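# Find the internally split bed slat and set it aside

## Task

Six loose slats sit in a bed frame, and one has a hidden internal split that cannot be seen (pressing on slats is allowed to find it). Remove that split slat and set it down on the table so it does not touch the frame and no part of it extends past the table edge. The remaining five slats must be seated in the frame at the end, held there by nothing but themselves and the frame, not by the robot. Finally open the grippers and withdraw the arms.

## Robot and tools

ROBOT. Two Doosan M1013 arms, named left_arm and right_arm, each carrying a Robotiq 140 two-finger gripper and a wrist camera. Base positions in the scene frame: left_arm at (-0.043, +0.491, 0) m, right_arm at (+0.072, -0.476, 0) m, each with a slight yaw only. The names are just labels and do not refer to sides of any picture.

FRAME. One shared scene frame for everything reported: origin on the table surface midway between the arms, +z upward, +x pointing out across the table, left_arm on the +y side. Reported hand positions may be somewhat wrong, especially with the arm stretched far out.

execute_actions. Argument actions is a list holding zero or one item. An empty list issues nothing and returns the state plus camera images. An action item is {"rows": [...], "steps": n}: rows has 1 to 15 rows, steps is 1 to 15 (default 15, minimum 9 for an action), each step being 1/30 s; row k is used on step k and the final row repeats for leftover steps. A wait item is {"steps": n} with n up to 300; it returns once n steps have passed since the previous result, and the time spent composing the reply counts toward n. Optional pictures true/false requests images. A refused call moves nothing.

ROW LAYOUT. Every row has exactly 18 numbers, even if one arm is idle: left_arm's 9 first, then right_arm's 9. Per arm: six absolute joint target angles in radians (waist, shoulder, elbow, forearm roll, wrist pitch, wrist roll, same order as the Joint positions line), then gripper position, force_limit, speed, each in [-1, 1]. Joint ranges: elbow -2.792 to 2.792, all others -6.283 to 6.283. A target more than 0.010 rad beyond a range end, and further out than the last reported angle, gets the call refused; true ends can be off by up to 0.010 rad, and targets past them are clipped, reported as "joint sent to its limit" (possibly about an earlier action). To keep a gripper unchanged, repeat its previous three numbers; 0 is an actual command.

GRIPPER NUMBERS. position is an absolute opening: +1 fully open (140 mm), about -0.8 pads touching, -1 closes until blocked. force_limit roughly 14 N at -1, 60 N at 0, 107 N at +1 (parts up to 40 mm wide). speed roughly 30 mm/s at -1, 140 at 0, 250 at +1. Fingers point along the gripper +z and close along its y. end_effector_position is the point between closed pads; fingertips extend about 33 mm past it when closed, 9 mm when open, and move about 24 mm outward while closing, so keep clearance above surfaces.

MOTION LIMITS. Joint targets advance at most 2.09 rad/s (waist, shoulder), 3.14 (elbow), 3.93 (wrist joints), with 0.3 s acceleration, joints of one arm synchronised. Targets are kept within 0.456 rad (waist, shoulder), 0.683 (elbow), 0.854 (wrist joints) of measured angles, and scaled back if they would shift the gripper over 70 mm from where it is. Distant goals need several calls. Between calls the arms keep heading for the last row sent until all are nearly still or a step is HELD.

RESULTS. Each result is measured 9 steps before the action finishes; those steps run during your next reply. State line per arm: end_effector_position (m), end_effector_quat_wxyz, linear and angular velocity. Joint positions and Joint velocities per arm (rad, rad/s). Joint torques (offset, scaled, noisy). Flange force: external force on the gripper, including held weight, noisy, "no reading" if unavailable. object_status: 0 moving, 1 blocked while opening, 2 blocked while closing (a grip), 3 reached target or pads met. position_measured in counts, 3 open to 230 closed, not linear. HELD marks steps where your row was not sent; "joint command not followed" means a clearance check altered joint targets. To grip, send -1 and look for status 2; to squeeze harder, raise force_limit and alternate position between -1 and -0.98.

FAULTS. An arm halts 10 s and drops the rest of the call if contact torque hits a load limit (waist 312, shoulder 312, elbow 147, wrist joints 41.4 N m, held weight included) or if an external force of 144 N acts on it; it then yields to the contact. MOTOR HOT warns of overheating from holding loads; reaching the limit brakes that arm (OVER-TEMPERATURE FAULT).

AVOID. Knocking or placing anything off the table, arms hitting or pressing each other, dropping, slamming, hard impacts and very hard pushes. Press slats only gently when probing for the weak one (watch torques and Flange force).

CAMERAS. cam_head_left and cam_head_right (504x504, fixed pinhole), cam_left_wrist and cam_right_wrist (616x616, fisheye, pose from joint readings). Calibrations are approximate.

zoom_image: camera (one of the four names) and region [x0, y0, x1, y1] in that image's pixels, top-left origin, at most 504x504; returns a closer view of the latest image.

read_manual: optional section, "licences" only; returns licence text, no motion.

finished_scene: scene (integer 1 or 2) ends that scene permanently and reports success; the goal must already hold stably.

Each tool is called after "Request:" as a command line: name --argument value for each argument, lists and objects as JSON in quotes; but a table of rows of numbers goes row by row, as --pt "numbers of a row", without its own name.

## Session

Request:
execute_actions --actions '[]'

Scene clock: 0.00 s of 5100.00 s.
left_arm: end_effector_position=(+0.6549, +0.5449, +0.3506) position_measured=3 object_status=3 end_effector_quat_wxyz=(-0.242, +0.657, -0.416, -0.580) end_effector_velocity=(-0.000, -0.000, +0.001) end_effector_angular_velocity=(-0.000, -0.002, -0.000) | right_arm: end_effector_position=(+0.4098, -0.4230, +0.4014) position_measured=3 object_status=3 end_effector_quat_wxyz=(+0.679, +0.680, +0.242, -0.134) end_effector_velocity=(+0.000, -0.000, +0.000) end_effector_angular_velocity=(-0.001, -0.001, +0.001)
Joint positions: left_arm=[-0.13   0.684  1.277  0.911  2.24   2.583] | right_arm=[ 0.9    0.074  2.186 -1.044  2.063  1.875]
Joint velocities: left_arm=[-0.    -0.001 -0.    -0.    -0.    -0.   ] | right_arm=[ 0.    -0.     0.001 -0.001 -0.     0.001]
Joint torques (N m, as the joint torque sensors report them, + toward a larger angle): no reading
Flange force (N, the push that the arm receives, along the gripper's own x y z axes): no reading

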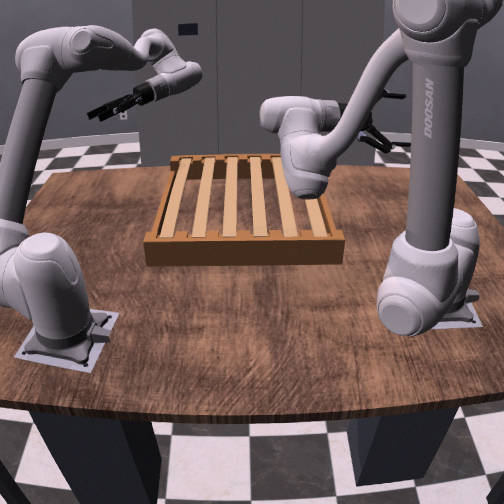

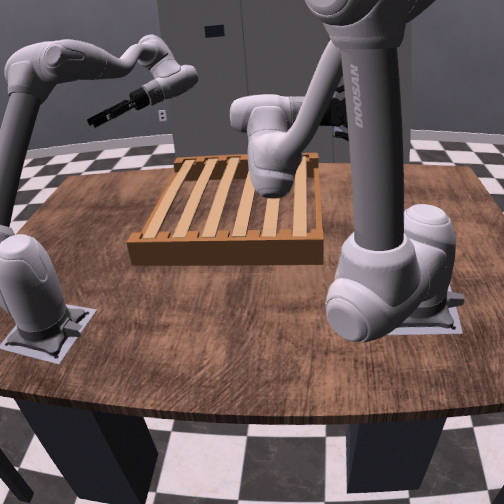

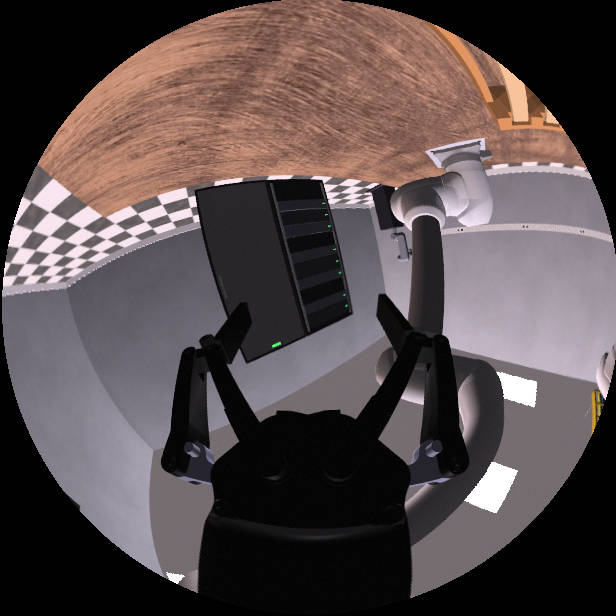

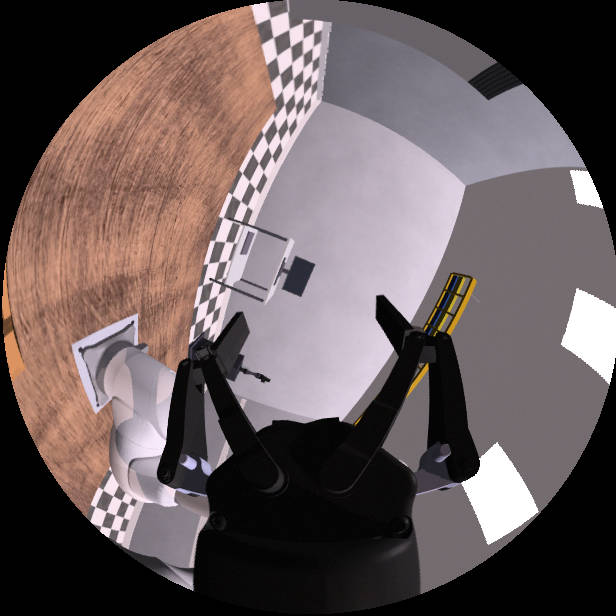

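Request:
execute_actions --actions '[{"rows":[[-0.22,0.29,1.7533,0,1.0986,1.207,-1,0,0,-0.5,0.074,2.186,-1.044,2.063,1.875,1,0,0]]}]'

Request:
execute_actions --actions '[{"steps":60}]' --pictures true

Scene clock: 1.67 s of 5100.00 s.
left_arm: end_effector_position=(+0.6356, +0.5330, +0.3113) position_measured=35 object_status=0 end_effector_quat_wxyz=(-0.239, +0.708, -0.435, -0.502) end_effector_velocity=(-0.171, -0.160, -0.339) end_effector_angular_velocity=(-1.043, -1.350, +0.053) | right_arm: end_effector_position=(+0.4132, -0.4532, +0.4014) position_measured=3 object_status=3 end_effector_quat_wxyz=(+0.672, +0.690, +0.211, -0.164) end_effector_velocity=(+0.024, -0.363, -0.000) end_effector_angular_velocity=(-0.002, +0.000, -1.064)
Joint positions: left_arm=[-0.146  0.616  1.359  0.761  2.09   2.434] | right_arm=[ 0.811  0.074  2.186 -1.044  2.063  1.875]
Joint velocities: left_arm=[-0.128 -0.578  0.677 -1.272 -1.276 -1.281] | right_arm=[-1.065  0.     0.001 -0.001  0.     0.   ]
Joint torques (N m, as the joint torque sensors report them, + toward a larger angle): left_arm=[ -5.3  -74.69 -32.79   3.68   1.47  -0.41] | right_arm=[-11.56 -29.   -28.27  -0.67   1.7    0.06]
Flange force (N, the push that the arm receives, along the gripper's own x y z axes): left_arm=[-11.2 -2.4 3.1] | right_arm=[-3.0 1.9 4.9]
Steps of this call (steps 1 to 44: nothing new was sent; steps 45 to 50: the first 6 steps of this action). Readings (joint positions | what the end effector reports):
45: left_arm=[-0.130 0.684 1.277 0.911 2.240 2.583] | right_arm=[0.900 0.074 2.186 -1.044 2.063 1.875] | left_arm position_measured=3 object_status=0 | right_arm position_measured=3 object_status=3
46: left_arm=[-0.131 0.682 1.280 0.905 2.234 2.578] | right_arm=[0.897 0.074 2.186 -1.044 2.063 1.875] | left_arm position_measured=5 object_status=0 | right_arm position_measured=3 object_status=3
48: left_arm=[-0.136 0.658 1.309 0.853 2.181 2.525] | right_arm=[0.870 0.074 2.186 -1.044 2.063 1.875] | left_arm position_measured=20 object_status=0 | right_arm position_measured=3 object_status=3
50: the state above

Scene clock: 3.67 s of 5100.00 s.
left_arm: end_effector_position=(+0.6002, +0.2833, +0.1597) position_measured=233 object_status=3 end_effector_quat_wxyz=(-0.000, +1.000, -0.000, -0.000) end_effector_velocity=(-0.001, -0.000, -0.000) end_effector_angular_velocity=(-0.000, +0.000, -0.001) | right_arm: end_effector_position=(+0.1816, -0.7997, +0.4016) position_measured=3 object_status=3 end_effector_quat_wxyz=(+0.433, +0.676, -0.253, -0.540) end_effector_velocity=(-0.001, +0.000, -0.000) end_effector_angular_velocity=(-0.000, +0.001, -0.000)
Joint positions: left_arm=[-0.22   0.29   1.753 -0.     1.099  1.207] | right_arm=[-0.5    0.074  2.186 -1.044  2.063  1.875]
Joint velocities: left_arm=[-0.    -0.001  0.001 -0.    -0.     0.001] | right_arm=[-0.    -0.     0.001 -0.001 -0.     0.001]
Joint torques (N m, as the joint torque sensors report them, + toward a larger angle): left_arm=[ -4.41 -65.07 -34.44   3.66   0.15  -0.16] | right_arm=[ -0.78 -34.07 -28.63   0.34   1.73   0.02]
Flange force (N, the push that the arm receives, along the gripper's own x y z axes): left_arm=[4.8 -4.5 -3.5] | right_arm=[-4.1 -0.1 1.2]
Kept back: nothing.
Steps of this call (steps 1 to 9: the last 9 steps of your previous action; steps 10 to 60: the robot went on to your last target). Readings (joint positions | what the end effector reports):
1: left_arm=[-0.150 0.599 1.380 0.721 2.049 2.392] | right_arm=[0.775 0.074 2.186 -1.044 2.063 1.875] | left_arm position_measured=43 object_status=0 | right_arm position_measured=3 object_status=3
2: left_arm=[-0.153 0.583 1.400 0.683 2.009 2.353] | right_arm=[0.741 0.074 2.186 -1.044 2.063 1.875] | left_arm position_measured=51 object_status=0 | right_arm position_measured=3 object_status=3
4: left_arm=[-0.160 0.554 1.434 0.616 1.929 2.273] | right_arm=[0.675 0.074 2.186 -1.044 2.063 1.875] | left_arm position_measured=66 object_status=0 | right_arm position_measured=3 object_status=3
8: left_arm=[-0.172 0.503 1.497 0.496 1.770 2.107] | right_arm=[0.547 0.074 2.186 -1.044 2.063 1.875] | left_arm position_measured=96 object_status=0 | right_arm position_measured=3 object_status=3
60: the state above
All arms were judged still, so your last target was given up. Only a new action makes them travel on or press farther. Fingers that are still opening or closing keep moving.
camera_calibration (this result's frames):
cam_left_wrist: T_world_to_cam=[[-0.0838608, -0.996305, -0.0185379, 0.338872], [-0.880815, 0.0654147, 0.46892, 0.44043], [-0.465975, 0.0556524, -0.883046, 0.586867], [0, 0, 0, 1]] pos_world=[0.68982, 0.276149, 0.317986]
cam_right_wrist: T_world_to_cam=[[0.100375, -0.393654, 0.913762, -0.701895], [0.130493, 0.915676, 0.380144, 0.566826], [-0.986355, 0.0810827, 0.14328, 0.36406], [0, 0, 0, 1]] pos_world=[0.355578, -0.824852, 0.373727]

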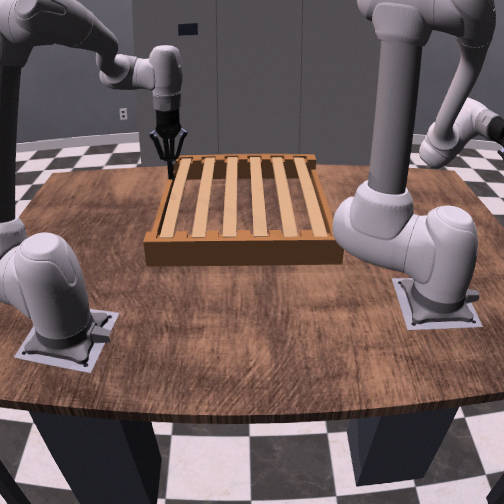

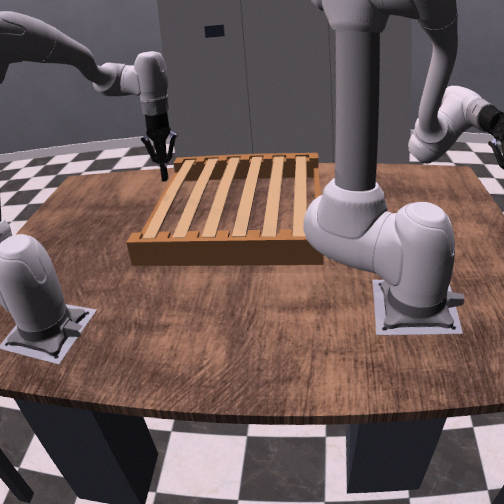

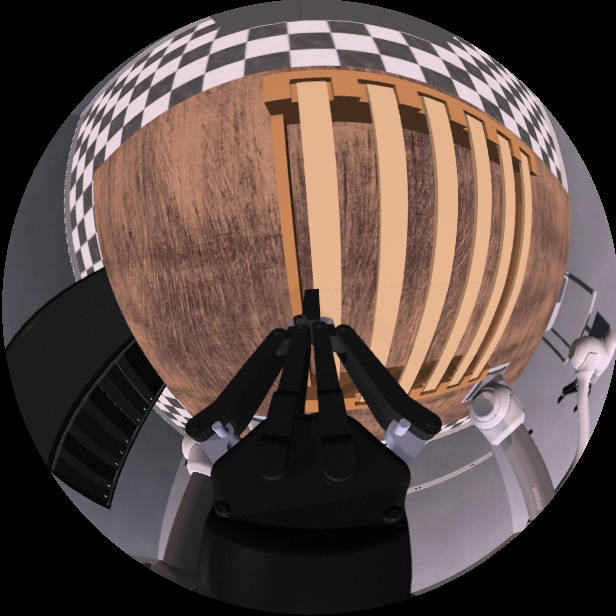

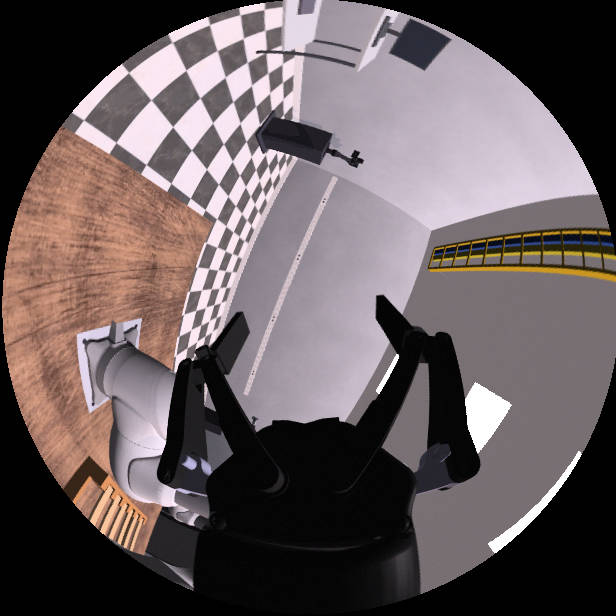

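Request:
execute_actions --actions '[{"rows":[[-0.248,0.3253,1.7963,0,1.02,1.179,-1,0,0,-0.5,0.074,2.186,-1.044,2.063,1.875,1,0,0]]}]'

Request:
execute_actions --actions '[{"rows":[[-0.248,0.3293,1.8007,0,1.0116,1.179,-1,0,0,-0.5,0.074,2.186,-1.044,2.063,1.875,1,0,0]]}]'

Request:
execute_actions --actions '[{"steps":15}]' --pictures true

Scene clock: 4.53 s of 5100.00 s.
left_arm: end_effector_position=(+0.5947, +0.2686, +0.1223) position_measured=233 object_status=3 end_effector_quat_wxyz=(-0.000, +1.000, -0.000, -0.000) end_effector_velocity=(-0.019, -0.045, -0.115) end_effector_angular_velocity=(-0.000, -0.001, -0.001) | right_arm: end_effector_position=(+0.1816, -0.7997, +0.4016) position_measured=3 object_status=3 end_effector_quat_wxyz=(+0.433, +0.676, -0.253, -0.540) end_effector_velocity=(+0.000, -0.000, +0.000) end_effector_angular_velocity=(+0.001, -0.002, -0.002)
Joint positions: left_arm=[-0.243  0.319  1.789 -0.     1.034  1.184] | right_arm=[-0.5    0.074  2.186 -1.044  2.063  1.875]
Joint velocities: left_arm=[-0.073  0.092  0.109 -0.    -0.203 -0.072] | right_arm=[-0.001  0.    -0.002  0.002 -0.    -0.001]
Joint torques (N m, as the joint torque sensors report them, + toward a larger angle): left_arm=[  2.35 -90.56 -41.27   4.42  -0.09  -0.27] | right_arm=[ -0.12 -35.3  -28.38   0.19   1.73   0.04]
Flange force (N, the push that the arm receives, along the gripper's own x y z axes): left_arm=[10.9 -6.3 -2.7] | right_arm=[-1.1 0.2 0.4]
Steps of this call (steps 1 to 20: nothing new was sent; steps 21 to 26: the first 6 steps of this action). Readings (joint positions | what the end effector reports):
21: left_arm=[-0.220 0.290 1.753 -0.000 1.098 1.207] | right_arm=[-0.500 0.074 2.186 -1.044 2.063 1.875] | left_arm position_measured=233 object_status=3 | right_arm position_measured=3 object_status=3
22: left_arm=[-0.222 0.292 1.756 -0.000 1.093 1.205] | right_arm=[-0.500 0.074 2.186 -1.044 2.063 1.875] | left_arm position_measured=233 object_status=3 | right_arm position_measured=3 object_status=3
24: left_arm=[-0.235 0.308 1.776 -0.000 1.057 1.192] | right_arm=[-0.500 0.074 2.186 -1.044 2.063 1.875] | left_arm position_measured=233 object_status=3 | right_arm position_measured=3 object_status=3
26: the state above

Scene clock: 5.03 s of 5100.00 s.
left_arm: end_effector_position=(+0.5937, +0.2656, +0.1111) position_measured=233 object_status=3 end_effector_quat_wxyz=(+0.000, +1.000, -0.000, +0.000) end_effector_velocity=(-0.001, +0.001, -0.009) end_effector_angular_velocity=(-0.000, -0.000, +0.001) | right_arm: end_effector_position=(+0.1816, -0.7997, +0.4015) position_measured=3 object_status=3 end_effector_quat_wxyz=(+0.433, +0.676, -0.253, -0.540) end_effector_velocity=(-0.001, +0.000, -0.000) end_effector_angular_velocity=(+0.001, +0.001, -0.001)
Joint positions: left_arm=[-0.248  0.328  1.8    0.     1.013  1.179] | right_arm=[-0.5    0.074  2.186 -1.044  2.063  1.875]
Joint velocities: left_arm=[ 0.001  0.006  0.011 -0.    -0.017 -0.   ] | right_arm=[-0.001 -0.     0.001 -0.    -0.    -0.   ]
Joint torques (N m, as the joint torque sensors report them, + toward a larger angle): left_arm=[-10.23 -41.02 -13.05   1.28  -1.49   0.02] | right_arm=[ -0.75 -35.34 -28.33   0.26   1.89  -0.02]
Flange force (N, the push that the arm receives, along the gripper's own x y z axes): left_arm=[11.2 -12.5 -47.0] | right_arm=[-1.3 -0.4 -0.3]
Steps of this call (steps 1 to 9: the last 9 steps of your previous action; steps 10 to 15: the first 6 steps of this action). Readings (joint positions | what the end effector reports):
10: left_arm=[-0.248 0.325 1.796 0.000 1.020 1.179] | right_arm=[-0.500 0.074 2.186 -1.044 2.063 1.875] | left_arm position_measured=233 object_status=3 | right_arm position_measured=3 object_status=3
11: left_arm=[-0.248 0.326 1.797 0.000 1.018 1.179] | right_arm=[-0.500 0.074 2.186 -1.044 2.063 1.875] | left_arm position_measured=233 object_status=3 | right_arm position_measured=3 object_status=3
13: left_arm=[-0.248 0.328 1.799 0.000 1.015 1.179] | right_arm=[-0.500 0.074 2.186 -1.044 2.063 1.875] | left_arm position_measured=233 object_status=3 | right_arm position_measured=3 object_status=3
15: the state above

Scene clock: 5.53 s of 5100.00 s.
left_arm: end_effector_position=(+0.5936, +0.2656, +0.1101) position_measured=233 object_status=3 end_effector_quat_wxyz=(-0.000, +1.000, -0.000, +0.000) end_effector_velocity=(+0.001, -0.000, +0.000) end_effector_angular_velocity=(-0.000, -0.001, -0.000) | right_arm: end_effector_position=(+0.1816, -0.7997, +0.4015) position_measured=3 object_status=3 end_effector_quat_wxyz=(+0.433, +0.676, -0.253, -0.540) end_effector_velocity=(-0.000, +0.000, -0.000) end_effector_angular_velocity=(+0.000, +0.001, -0.000)
Joint positions: left_arm=[-0.248  0.329  1.801  0.     1.012  1.179] | right_arm=[-0.5    0.074  2.186 -1.044  2.063  1.875]
Joint velocities: left_arm=[ 0.     0.    -0.001  0.    -0.     0.   ] | right_arm=[-0.     0.     0.001 -0.    -0.    -0.   ]
Joint torques (N m, as the joint torque sensors report them, + toward a larger angle): left_arm=[ -8.69 -32.64  -8.77   1.1   -0.08  -0.11] | right_arm=[ -1.42 -35.44 -28.2    0.15   1.97   0.04]
Flange force (N, the push that the arm receives, along the gripper's own x y z axes): left_arm=[7.3 -11.5 -54.7] | right_arm=[-1.9 -0.8 -1.6]
Kept back: nothing.
Steps of this call (steps 1 to 9: the last 9 steps of your previous action; steps 10 to 15: the robot went on to your last target). Readings (joint positions | what the end effector reports):
1: left_arm=[-0.248 0.329 1.800 0.000 1.013 1.179] | right_arm=[-0.500 0.074 2.186 -1.044 2.063 1.875] | left_arm position_measured=233 object_status=3 | right_arm position_measured=3 object_status=3
2: left_arm=[-0.248 0.329 1.800 0.000 1.012 1.179] | right_arm=[-0.500 0.074 2.186 -1.044 2.063 1.875] | left_arm position_measured=233 object_status=3 | right_arm position_measured=3 object_status=3
4: left_arm=[-0.248 0.329 1.800 0.000 1.012 1.179] | right_arm=[-0.500 0.074 2.186 -1.044 2.063 1.875] | left_arm position_measured=233 object_status=3 | right_arm position_measured=3 object_status=3
8: left_arm=[-0.248 0.329 1.801 0.000 1.012 1.179] | right_arm=[-0.500 0.074 2.186 -1.044 2.063 1.875] | left_arm position_measured=233 object_status=3 | right_arm position_measured=3 object_status=3
15: the state above
All arms were judged still, so your last target was given up. Only a new action makes them travel on or press farther. Fingers that are still opening or closing keep moving.
camera_calibration (this result's frames):
cam_left_wrist: T_world_to_cam=[[-0.0838739, -0.996305, -0.0184678, 0.319772], [-0.880981, 0.0654793, 0.468599, 0.459131], [-0.465658, 0.055573, -0.883218, 0.540887], [0, 0, 0, 1]] pos_world=[0.683175, 0.258469, 0.268478]
cam_right_wrist: T_world_to_cam=[[0.100338, -0.393689, 0.913751, -0.701898], [0.130528, 0.915657, 0.380177, 0.566789], [-0.986354, 0.0811236, 0.143263, 0.364092], [0, 0, 0, 1]] pos_world=[0.35557, -0.82485, 0.37372]

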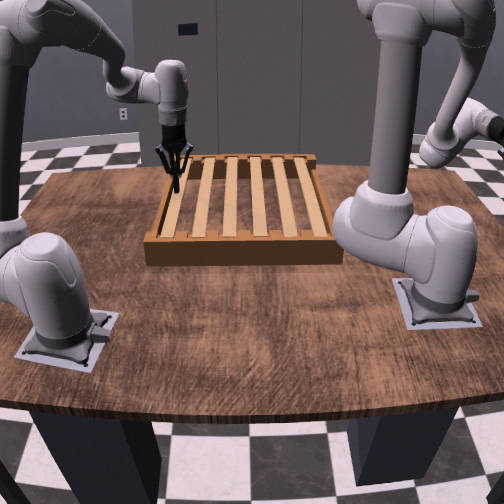

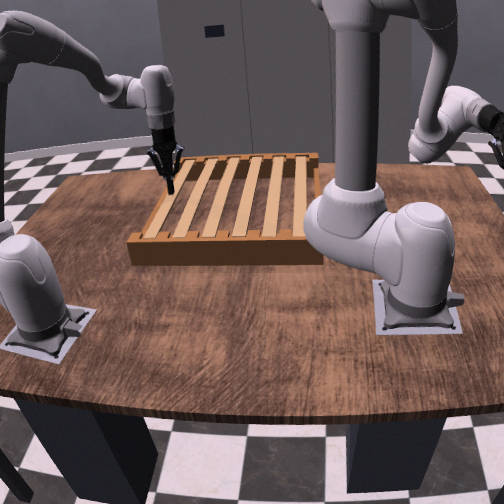

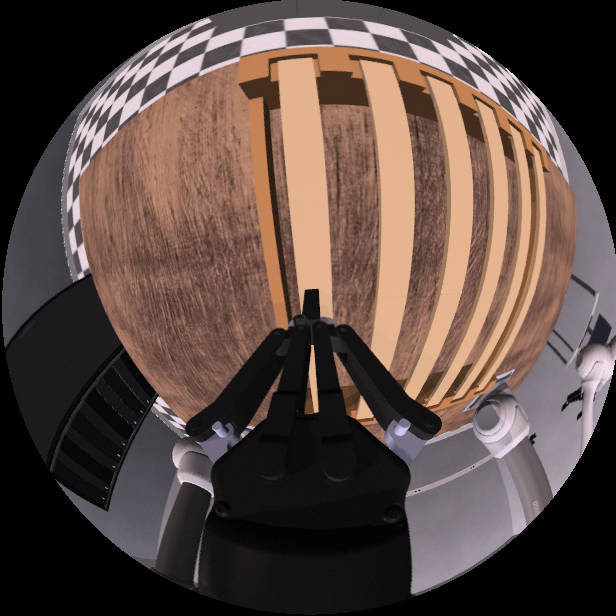

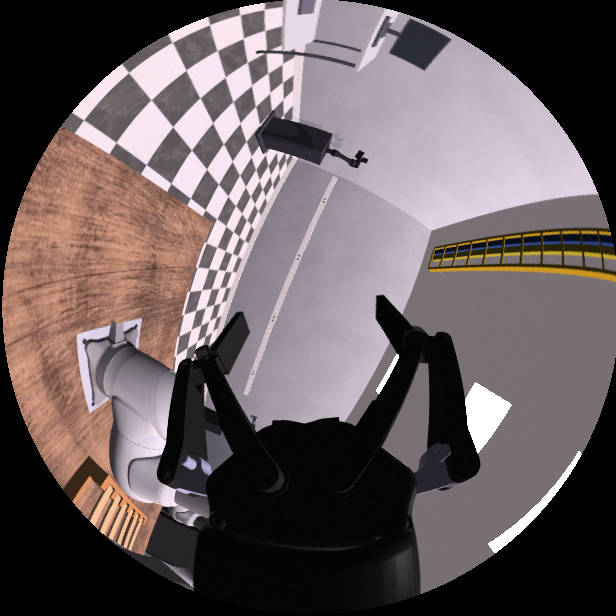

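Request:
execute_actions --actions '[{"rows":[[-0.248,0.313,1.783,0,1.0456,1.179,-1,0,0,-0.5,0.074,2.186,-1.044,2.063,1.875,1,0,0]],"steps":9}]'

Request:
execute_actions --actions '[{"rows":[[-0.365,0.3636,1.7105,0,1.0675,1.062,-1,0,0,-0.5,0.074,2.186,-1.044,2.063,1.875,1,0,0]]}]'

Request:
execute_actions --actions '[{"rows":[[-0.365,0.3756,1.7234,0,1.0426,1.062,-1,0,0,-0.5,0.074,2.186,-1.044,2.063,1.875,1,0,0]]}]'

Request:
execute_actions --actions '[{"steps":12}]'

Request:
execute_actions --actions '[{"rows":[[-0.365,0.3781,1.7261,0,1.0374,1.062,-1,0,0,-0.5,0.074,2.186,-1.044,2.063,1.875,1,0,0]]}]'

Request:
execute_actions --actions '[{"steps":12}]' --pictures true

Scene clock: 6.33 s of 5100.00 s.
left_arm: end_effector_position=(+0.5935, +0.2656, +0.1101) position_measured=233 object_status=3 end_effector_quat_wxyz=(+0.000, +1.000, -0.000, +0.000) end_effector_velocity=(+0.000, -0.002, +0.000) end_effector_angular_velocity=(-0.000, -0.001, -0.001) | right_arm: end_effector_position=(+0.1816, -0.7997, +0.4015) position_measured=3 object_status=3 end_effector_quat_wxyz=(+0.433, +0.676, -0.253, -0.540) end_effector_velocity=(-0.000, +0.000, -0.000) end_effector_angular_velocity=(+0.000, +0.001, +0.000)
Joint positions: left_arm=[-0.248  0.329  1.801  0.     1.012  1.179] | right_arm=[-0.5    0.074  2.186 -1.044  2.063  1.875]
Joint velocities: left_arm=[-0.002  0.001 -0.001 -0.    -0.    -0.001] | right_arm=[ 0.    -0.     0.002  0.    -0.     0.001]
Joint torques (N m, as the joint torque sensors report them, + toward a larger angle): left_arm=[ -9.75 -32.06  -7.74   1.18   0.21  -0.07] | right_arm=[  0.12 -35.14 -28.28   0.13   1.8   -0.07]
Flange force (N, the push that the arm receives, along the gripper's own x y z axes): left_arm=[8.9 -12.1 -55.6] | right_arm=[-1.1 -0.1 0.9]
Kept back: the last 9 steps of this action.
Steps of this call (steps 1 to 24: nothing new was sent). Readings (joint positions | what the end effector reports):
1: left_arm=[-0.248 0.329 1.801 0.000 1.012 1.179] | right_arm=[-0.500 0.074 2.186 -1.044 2.063 1.875] | left_arm position_measured=233 object_status=3 | right_arm position_measured=3 object_status=3
2: left_arm=[-0.248 0.329 1.801 0.000 1.012 1.179] | right_arm=[-0.500 0.074 2.186 -1.044 2.063 1.875] | left_arm position_measured=233 object_status=3 | right_arm position_measured=3 object_status=3
4: left_arm=[-0.248 0.329 1.801 0.000 1.012 1.179] | right_arm=[-0.500 0.074 2.186 -1.044 2.063 1.875] | left_arm position_measured=233 object_status=3 | right_arm position_measured=3 object_status=3
8: left_arm=[-0.248 0.329 1.801 0.000 1.012 1.179] | right_arm=[-0.500 0.074 2.186 -1.044 2.063 1.875] | left_arm position_measured=233 object_status=3 | right_arm position_measured=3 object_status=3
24: the state above

Scene clock: 6.83 s of 5100.00 s.
left_arm: end_effector_position=(+0.5955, +0.2133, +0.1296) position_measured=233 object_status=3 end_effector_quat_wxyz=(-0.000, +1.000, -0.000, -0.000) end_effector_velocity=(-0.004, -0.392, +0.003) end_effector_angular_velocity=(-0.001, -0.004, -0.010) | right_arm: end_effector_position=(+0.1816, -0.7997, +0.4015) position_measured=3 object_status=3 end_effector_quat_wxyz=(+0.433, +0.676, -0.253, -0.540) end_effector_velocity=(-0.000, -0.000, +0.000) end_effector_angular_velocity=(+0.000, +0.000, -0.001)
Joint positions: left_arm=[-0.316  0.343  1.741 -0.     1.058  1.111] | right_arm=[-0.5    0.074  2.186 -1.044  2.063  1.875]
Joint velocities: left_arm=[-0.508  0.214 -0.312  0.001  0.093 -0.499] | right_arm=[-0.001 -0.    -0.     0.    -0.    -0.   ]
Joint torques (N m, as the joint torque sensors report them, + toward a larger angle): left_arm=[  3.87 -75.84 -30.35   3.42   0.81  -0.33] | right_arm=[ -0.49 -34.1  -28.71   0.27   1.83   0.24]
Flange force (N, the push that the arm receives, along the gripper's own x y z axes): left_arm=[7.3 -4.9 -4.8] | right_arm=[-3.6 0.6 1.8]
Steps of this call (steps 1 to 9: the last 9 steps of your previous action; steps 10 to 15: the first 6 steps of this action). Readings (joint positions | what the end effector reports):
10: left_arm=[-0.248 0.314 1.784 -0.000 1.045 1.179] | right_arm=[-0.500 0.074 2.186 -1.044 2.063 1.875] | left_arm position_measured=233 object_status=3 | right_arm position_measured=3 object_status=3
11: left_arm=[-0.251 0.315 1.782 -0.000 1.046 1.176] | right_arm=[-0.500 0.074 2.186 -1.044 2.063 1.875] | left_arm position_measured=233 object_status=3 | right_arm position_measured=3 object_status=3
13: left_arm=[-0.278 0.327 1.764 -0.000 1.051 1.148] | right_arm=[-0.500 0.074 2.186 -1.044 2.063 1.875] | left_arm position_measured=233 object_status=3 | right_arm position_measured=3 object_status=3
15: the state above

Scene clock: 7.33 s of 5100.00 s.
left_arm: end_effector_position=(+0.5943, +0.1755, +0.1174) position_measured=233 object_status=3 end_effector_quat_wxyz=(-0.000, +1.000, -0.000, +0.000) end_effector_velocity=(+0.001, -0.000, -0.028) end_effector_angular_velocity=(-0.002, -0.003, +0.003) | right_arm: end_effector_position=(+0.1816, -0.7997, +0.4015) position_measured=3 object_status=3 end_effector_quat_wxyz=(+0.433, +0.676, -0.253, -0.540) end_effector_velocity=(-0.000, +0.000, -0.000) end_effector_angular_velocity=(+0.001, +0.001, +0.000)
Joint positions: left_arm=[-0.365  0.374  1.721  0.     1.047  1.062] | right_arm=[-0.5    0.074  2.186 -1.044  2.063  1.875]
Joint velocities: left_arm=[ 0.001  0.022  0.024  0.    -0.05  -0.002] | right_arm=[-0.     0.     0.001 -0.    -0.    -0.   ]
Joint torques (N m, as the joint torque sensors report them, + toward a larger angle): left_arm=[ -6.62 -74.39 -35.33   3.65   0.33   0.15] | right_arm=[ -0.28 -34.38 -28.33   0.26   1.79  -0.02]
Flange force (N, the push that the arm receives, along the gripper's own x y z axes): left_arm=[4.7 -8.7 -4.5] | right_arm=[-2.8 0.2 1.3]
Steps of this call (steps 1 to 9: the last 9 steps of your previous action; steps 10 to 15: the first 6 steps of this action). Readings (joint positions | what the end effector reports):
10: left_arm=[-0.364 0.363 1.711 0.000 1.067 1.063] | right_arm=[-0.500 0.074 2.186 -1.044 2.063 1.875] | left_arm position_measured=233 object_status=3 | right_arm position_measured=3 object_status=3
11: left_arm=[-0.365 0.365 1.712 0.000 1.064 1.062] | right_arm=[-0.500 0.074 2.186 -1.044 2.063 1.875] | left_arm position_measured=233 object_status=3 | right_arm position_measured=3 object_status=3
13: left_arm=[-0.365 0.371 1.718 0.000 1.052 1.062] | right_arm=[-0.500 0.074 2.186 -1.044 2.063 1.875] | left_arm position_measured=233 object_status=3 | right_arm position_measured=3 object_status=3
15: the state above

Scene clock: 7.73 s of 5100.00 s.
left_arm: end_effector_position=(+0.5942, +0.1754, +0.1151) position_measured=233 object_status=3 end_effector_quat_wxyz=(+0.000, +1.000, -0.000, +0.000) end_effector_velocity=(+0.001, +0.000, +0.000) end_effector_angular_velocity=(-0.001, -0.001, +0.001) | right_arm: end_effector_position=(+0.1816, -0.7997, +0.4015) position_measured=3 object_status=3 end_effector_quat_wxyz=(+0.433, +0.676, -0.253, -0.540) end_effector_velocity=(+0.001, -0.000, +0.000) end_effector_angular_velocity=(-0.001, -0.001, +0.001)
Joint positions: left_arm=[-0.365  0.376  1.723  0.     1.043  1.062] | right_arm=[-0.5    0.074  2.186 -1.044  2.063  1.875]
Joint velocities: left_arm=[ 0.001  0.    -0.001  0.    -0.001 -0.   ] | right_arm=[ 0.001 -0.    -0.001  0.     0.     0.   ]
Joint torques (N m, as the joint torque sensors report them, + toward a larger angle): left_arm=[ -6.2  -64.89 -27.87   2.66  -0.12  -0.23] | right_arm=[ -0.16 -34.84 -28.63   0.15   1.76   0.23]
Flange force (N, the push that the arm receives, along the gripper's own x y z axes): left_arm=[8.3 -6.1 -15.1] | right_arm=[-2.2 0.4 1.2]
Kept back: nothing.
Steps of this call (steps 1 to 9: the last 9 steps of your previous action; steps 10 to 12: the robot went on to your last target). Readings (joint positions | what the end effector reports):
1: left_arm=[-0.365 0.374 1.722 0.000 1.045 1.062] | right_arm=[-0.500 0.074 2.186 -1.044 2.063 1.875] | left_arm position_measured=233 object_status=3 | right_arm position_measured=3 object_status=3
2: left_arm=[-0.365 0.375 1.722 0.000 1.044 1.062] | right_arm=[-0.500 0.074 2.186 -1.044 2.063 1.875] | left_arm position_measured=233 object_status=3 | right_arm position_measured=3 object_status=3
4: left_arm=[-0.365 0.375 1.723 0.000 1.043 1.062] | right_arm=[-0.500 0.074 2.186 -1.044 2.063 1.875] | left_arm position_measured=233 object_status=3 | right_arm position_measured=3 object_status=3
8: left_arm=[-0.365 0.375 1.723 0.000 1.043 1.062] | right_arm=[-0.500 0.074 2.186 -1.044 2.063 1.875] | left_arm position_measured=233 object_status=3 | right_arm position_measured=3 object_status=3
12: the state above

Scene clock: 7.93 s of 5100.00 s.
left_arm: end_effector_position=(+0.5942, +0.1754, +0.1126) position_measured=233 object_status=3 end_effector_quat_wxyz=(+0.000, +1.000, -0.000, +0.000) end_effector_velocity=(+0.000, +0.001, -0.007) end_effector_angular_velocity=(+0.001, +0.001, +0.003) | right_arm: end_effector_position=(+0.1816, -0.7997, +0.4015) position_measured=3 object_status=3 end_effector_quat_wxyz=(+0.433, +0.676, -0.253, -0.540) end_effector_velocity=(+0.000, +0.000, -0.000) end_effector_angular_velocity=(-0.000, +0.000, +0.001)
Joint positions: left_arm=[-0.365  0.378  1.726 -0.     1.038  1.062] | right_arm=[-0.5    0.074  2.186 -1.044  2.063  1.875]
Joint velocities: left_arm=[ 0.002  0.005  0.006  0.    -0.01  -0.002] | right_arm=[ 0.001  0.     0.    -0.001 -0.    -0.   ]
Joint torques (N m, as the joint torque sensors report them, + toward a larger angle): left_arm=[ -5.49 -58.75 -23.4    2.74  -1.06  -0.25] | right_arm=[ -0.29 -34.84 -28.78   0.19   1.91  -0.05]
Flange force (N, the push that the arm receives, along the gripper's own x y z axes): left_arm=[8.4 -5.1 -25.7] | right_arm=[-2.0 -0.7 1.4]
Steps of this call (steps 1 to 6: the first 6 steps of this action). Readings (joint positions | what the end effector reports):
1: left_arm=[-0.365 0.376 1.723 0.000 1.043 1.062] | right_arm=[-0.500 0.074 2.186 -1.044 2.063 1.875] | left_arm position_measured=233 object_status=3 | right_arm position_measured=3 object_status=3
2: left_arm=[-0.365 0.376 1.724 0.000 1.042 1.062] | right_arm=[-0.500 0.074 2.186 -1.044 2.063 1.875] | left_arm position_measured=233 object_status=3 | right_arm position_measured=3 object_status=3
4: left_arm=[-0.365 0.377 1.725 -0.000 1.039 1.062] | right_arm=[-0.500 0.074 2.186 -1.044 2.063 1.875] | left_arm position_measured=233 object_status=3 | right_arm position_measured=3 object_status=3
6: the state above

Scene clock: 8.33 s of 5100.00 s.
left_arm: end_effector_position=(+0.5942, +0.1754, +0.1120) position_measured=233 object_status=3 end_effector_quat_wxyz=(+0.000, +1.000, -0.000, +0.000) end_effector_velocity=(-0.001, +0.001, -0.001) end_effector_angular_velocity=(+0.001, +0.001, +0.001) | right_arm: end_effector_position=(+0.1816, -0.7997, +0.4015) position_measured=3 object_status=3 end_effector_quat_wxyz=(+0.433, +0.676, -0.253, -0.540) end_effector_velocity=(-0.000, +0.000, -0.000) end_effector_angular_velocity=(+0.000, +0.001, +0.001)
Joint positions: left_arm=[-0.365  0.378  1.726 -0.     1.037  1.062] | right_arm=[-0.5    0.074  2.186 -1.044  2.063  1.875]
Joint velocities: left_arm=[ 0.     0.     0.001 -0.    -0.    -0.   ] | right_arm=[ 0.001 -0.     0.001 -0.    -0.     0.   ]
Joint torques (N m, as the joint torque sensors report them, + toward a larger angle): left_arm=[ -5.2  -51.79 -19.86   2.67  -0.58  -0.08] | right_arm=[ -0.25 -35.05 -28.29   0.4    1.81  -0.01]
Flange force (N, the push that the arm receives, along the gripper's own x y z axes): left_arm=[5.7 -5.6 -33.0] | right_arm=[-1.7 0.3 0.6]
Kept back: nothing.
Steps of this call (steps 1 to 9: the last 9 steps of your previous action; steps 10 to 12: the robot went on to your last target). Readings (joint positions | what the end effector reports):
1: left_arm=[-0.365 0.378 1.726 -0.000 1.038 1.062] | right_arm=[-0.500 0.074 2.186 -1.044 2.063 1.875] | left_arm position_measured=233 object_status=3 | right_arm position_measured=3 object_status=3
2: left_arm=[-0.365 0.378 1.726 -0.000 1.038 1.062] | right_arm=[-0.500 0.074 2.186 -1.044 2.063 1.875] | left_arm position_measured=233 object_status=3 | right_arm position_measured=3 object_status=3
4: left_arm=[-0.365 0.378 1.726 -0.000 1.038 1.062] | right_arm=[-0.500 0.074 2.186 -1.044 2.063 1.875] | left_arm position_measured=233 object_status=3 | right_arm position_measured=3 object_status=3
8: left_arm=[-0.365 0.378 1.726 -0.000 1.037 1.062] | right_arm=[-0.500 0.074 2.186 -1.044 2.063 1.875] | left_arm position_measured=233 object_status=3 | right_arm position_measured=3 object_status=3
12: the state above
camera_calibration (this result's frames):
cam_left_wrist: T_world_to_cam=[[-0.0838487, -0.996308, -0.0184266, 0.229936], [-0.880967, 0.0654744, 0.468626, 0.464714], [-0.46569, 0.0555269, -0.883204, 0.547844], [0, 0, 0, 1]] pos_world=[0.683803, 0.16824, 0.270318]
cam_right_wrist: T_world_to_cam=[[0.100341, -0.39369, 0.913751, -0.701902], [0.130529, 0.915657, 0.380178, 0.566793], [-0.986354, 0.0811236, 0.143265, 0.364103], [0, 0, 0, 1]] pos_world=[0.355581, -0.824857, 0.373718]

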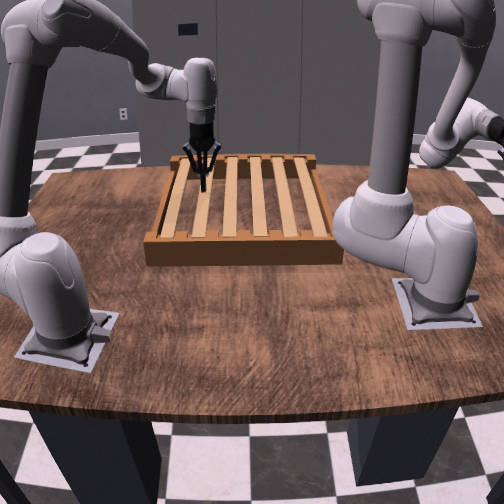

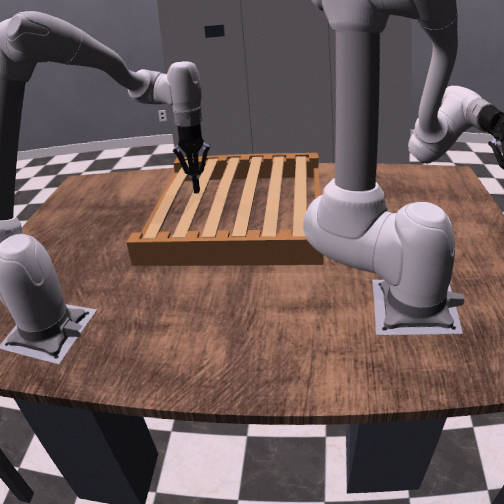

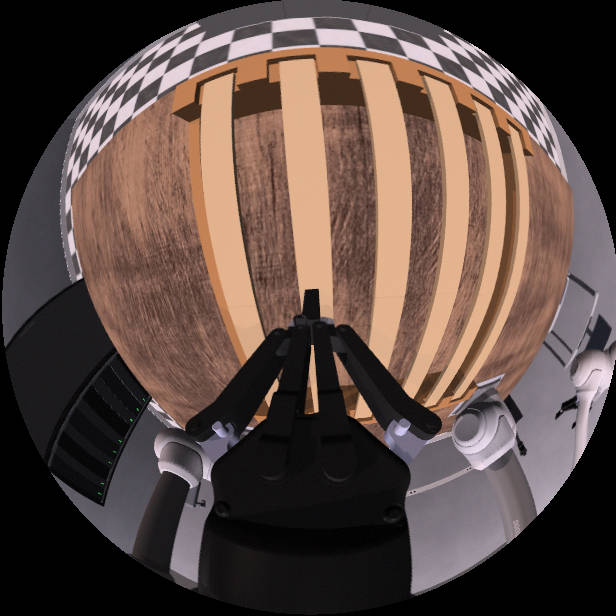

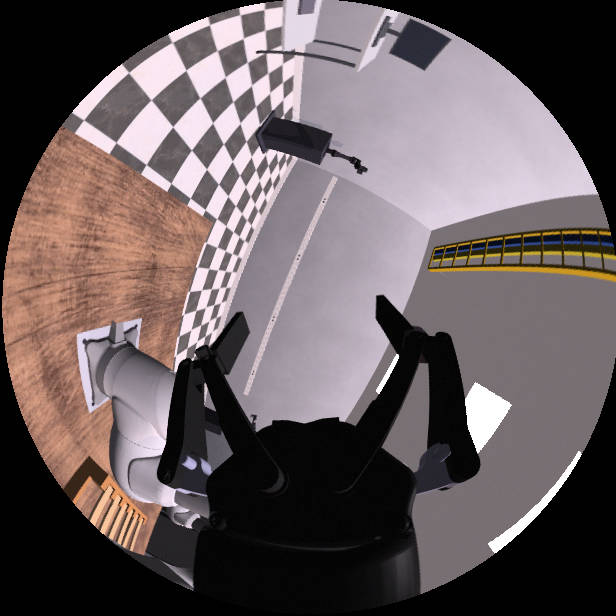

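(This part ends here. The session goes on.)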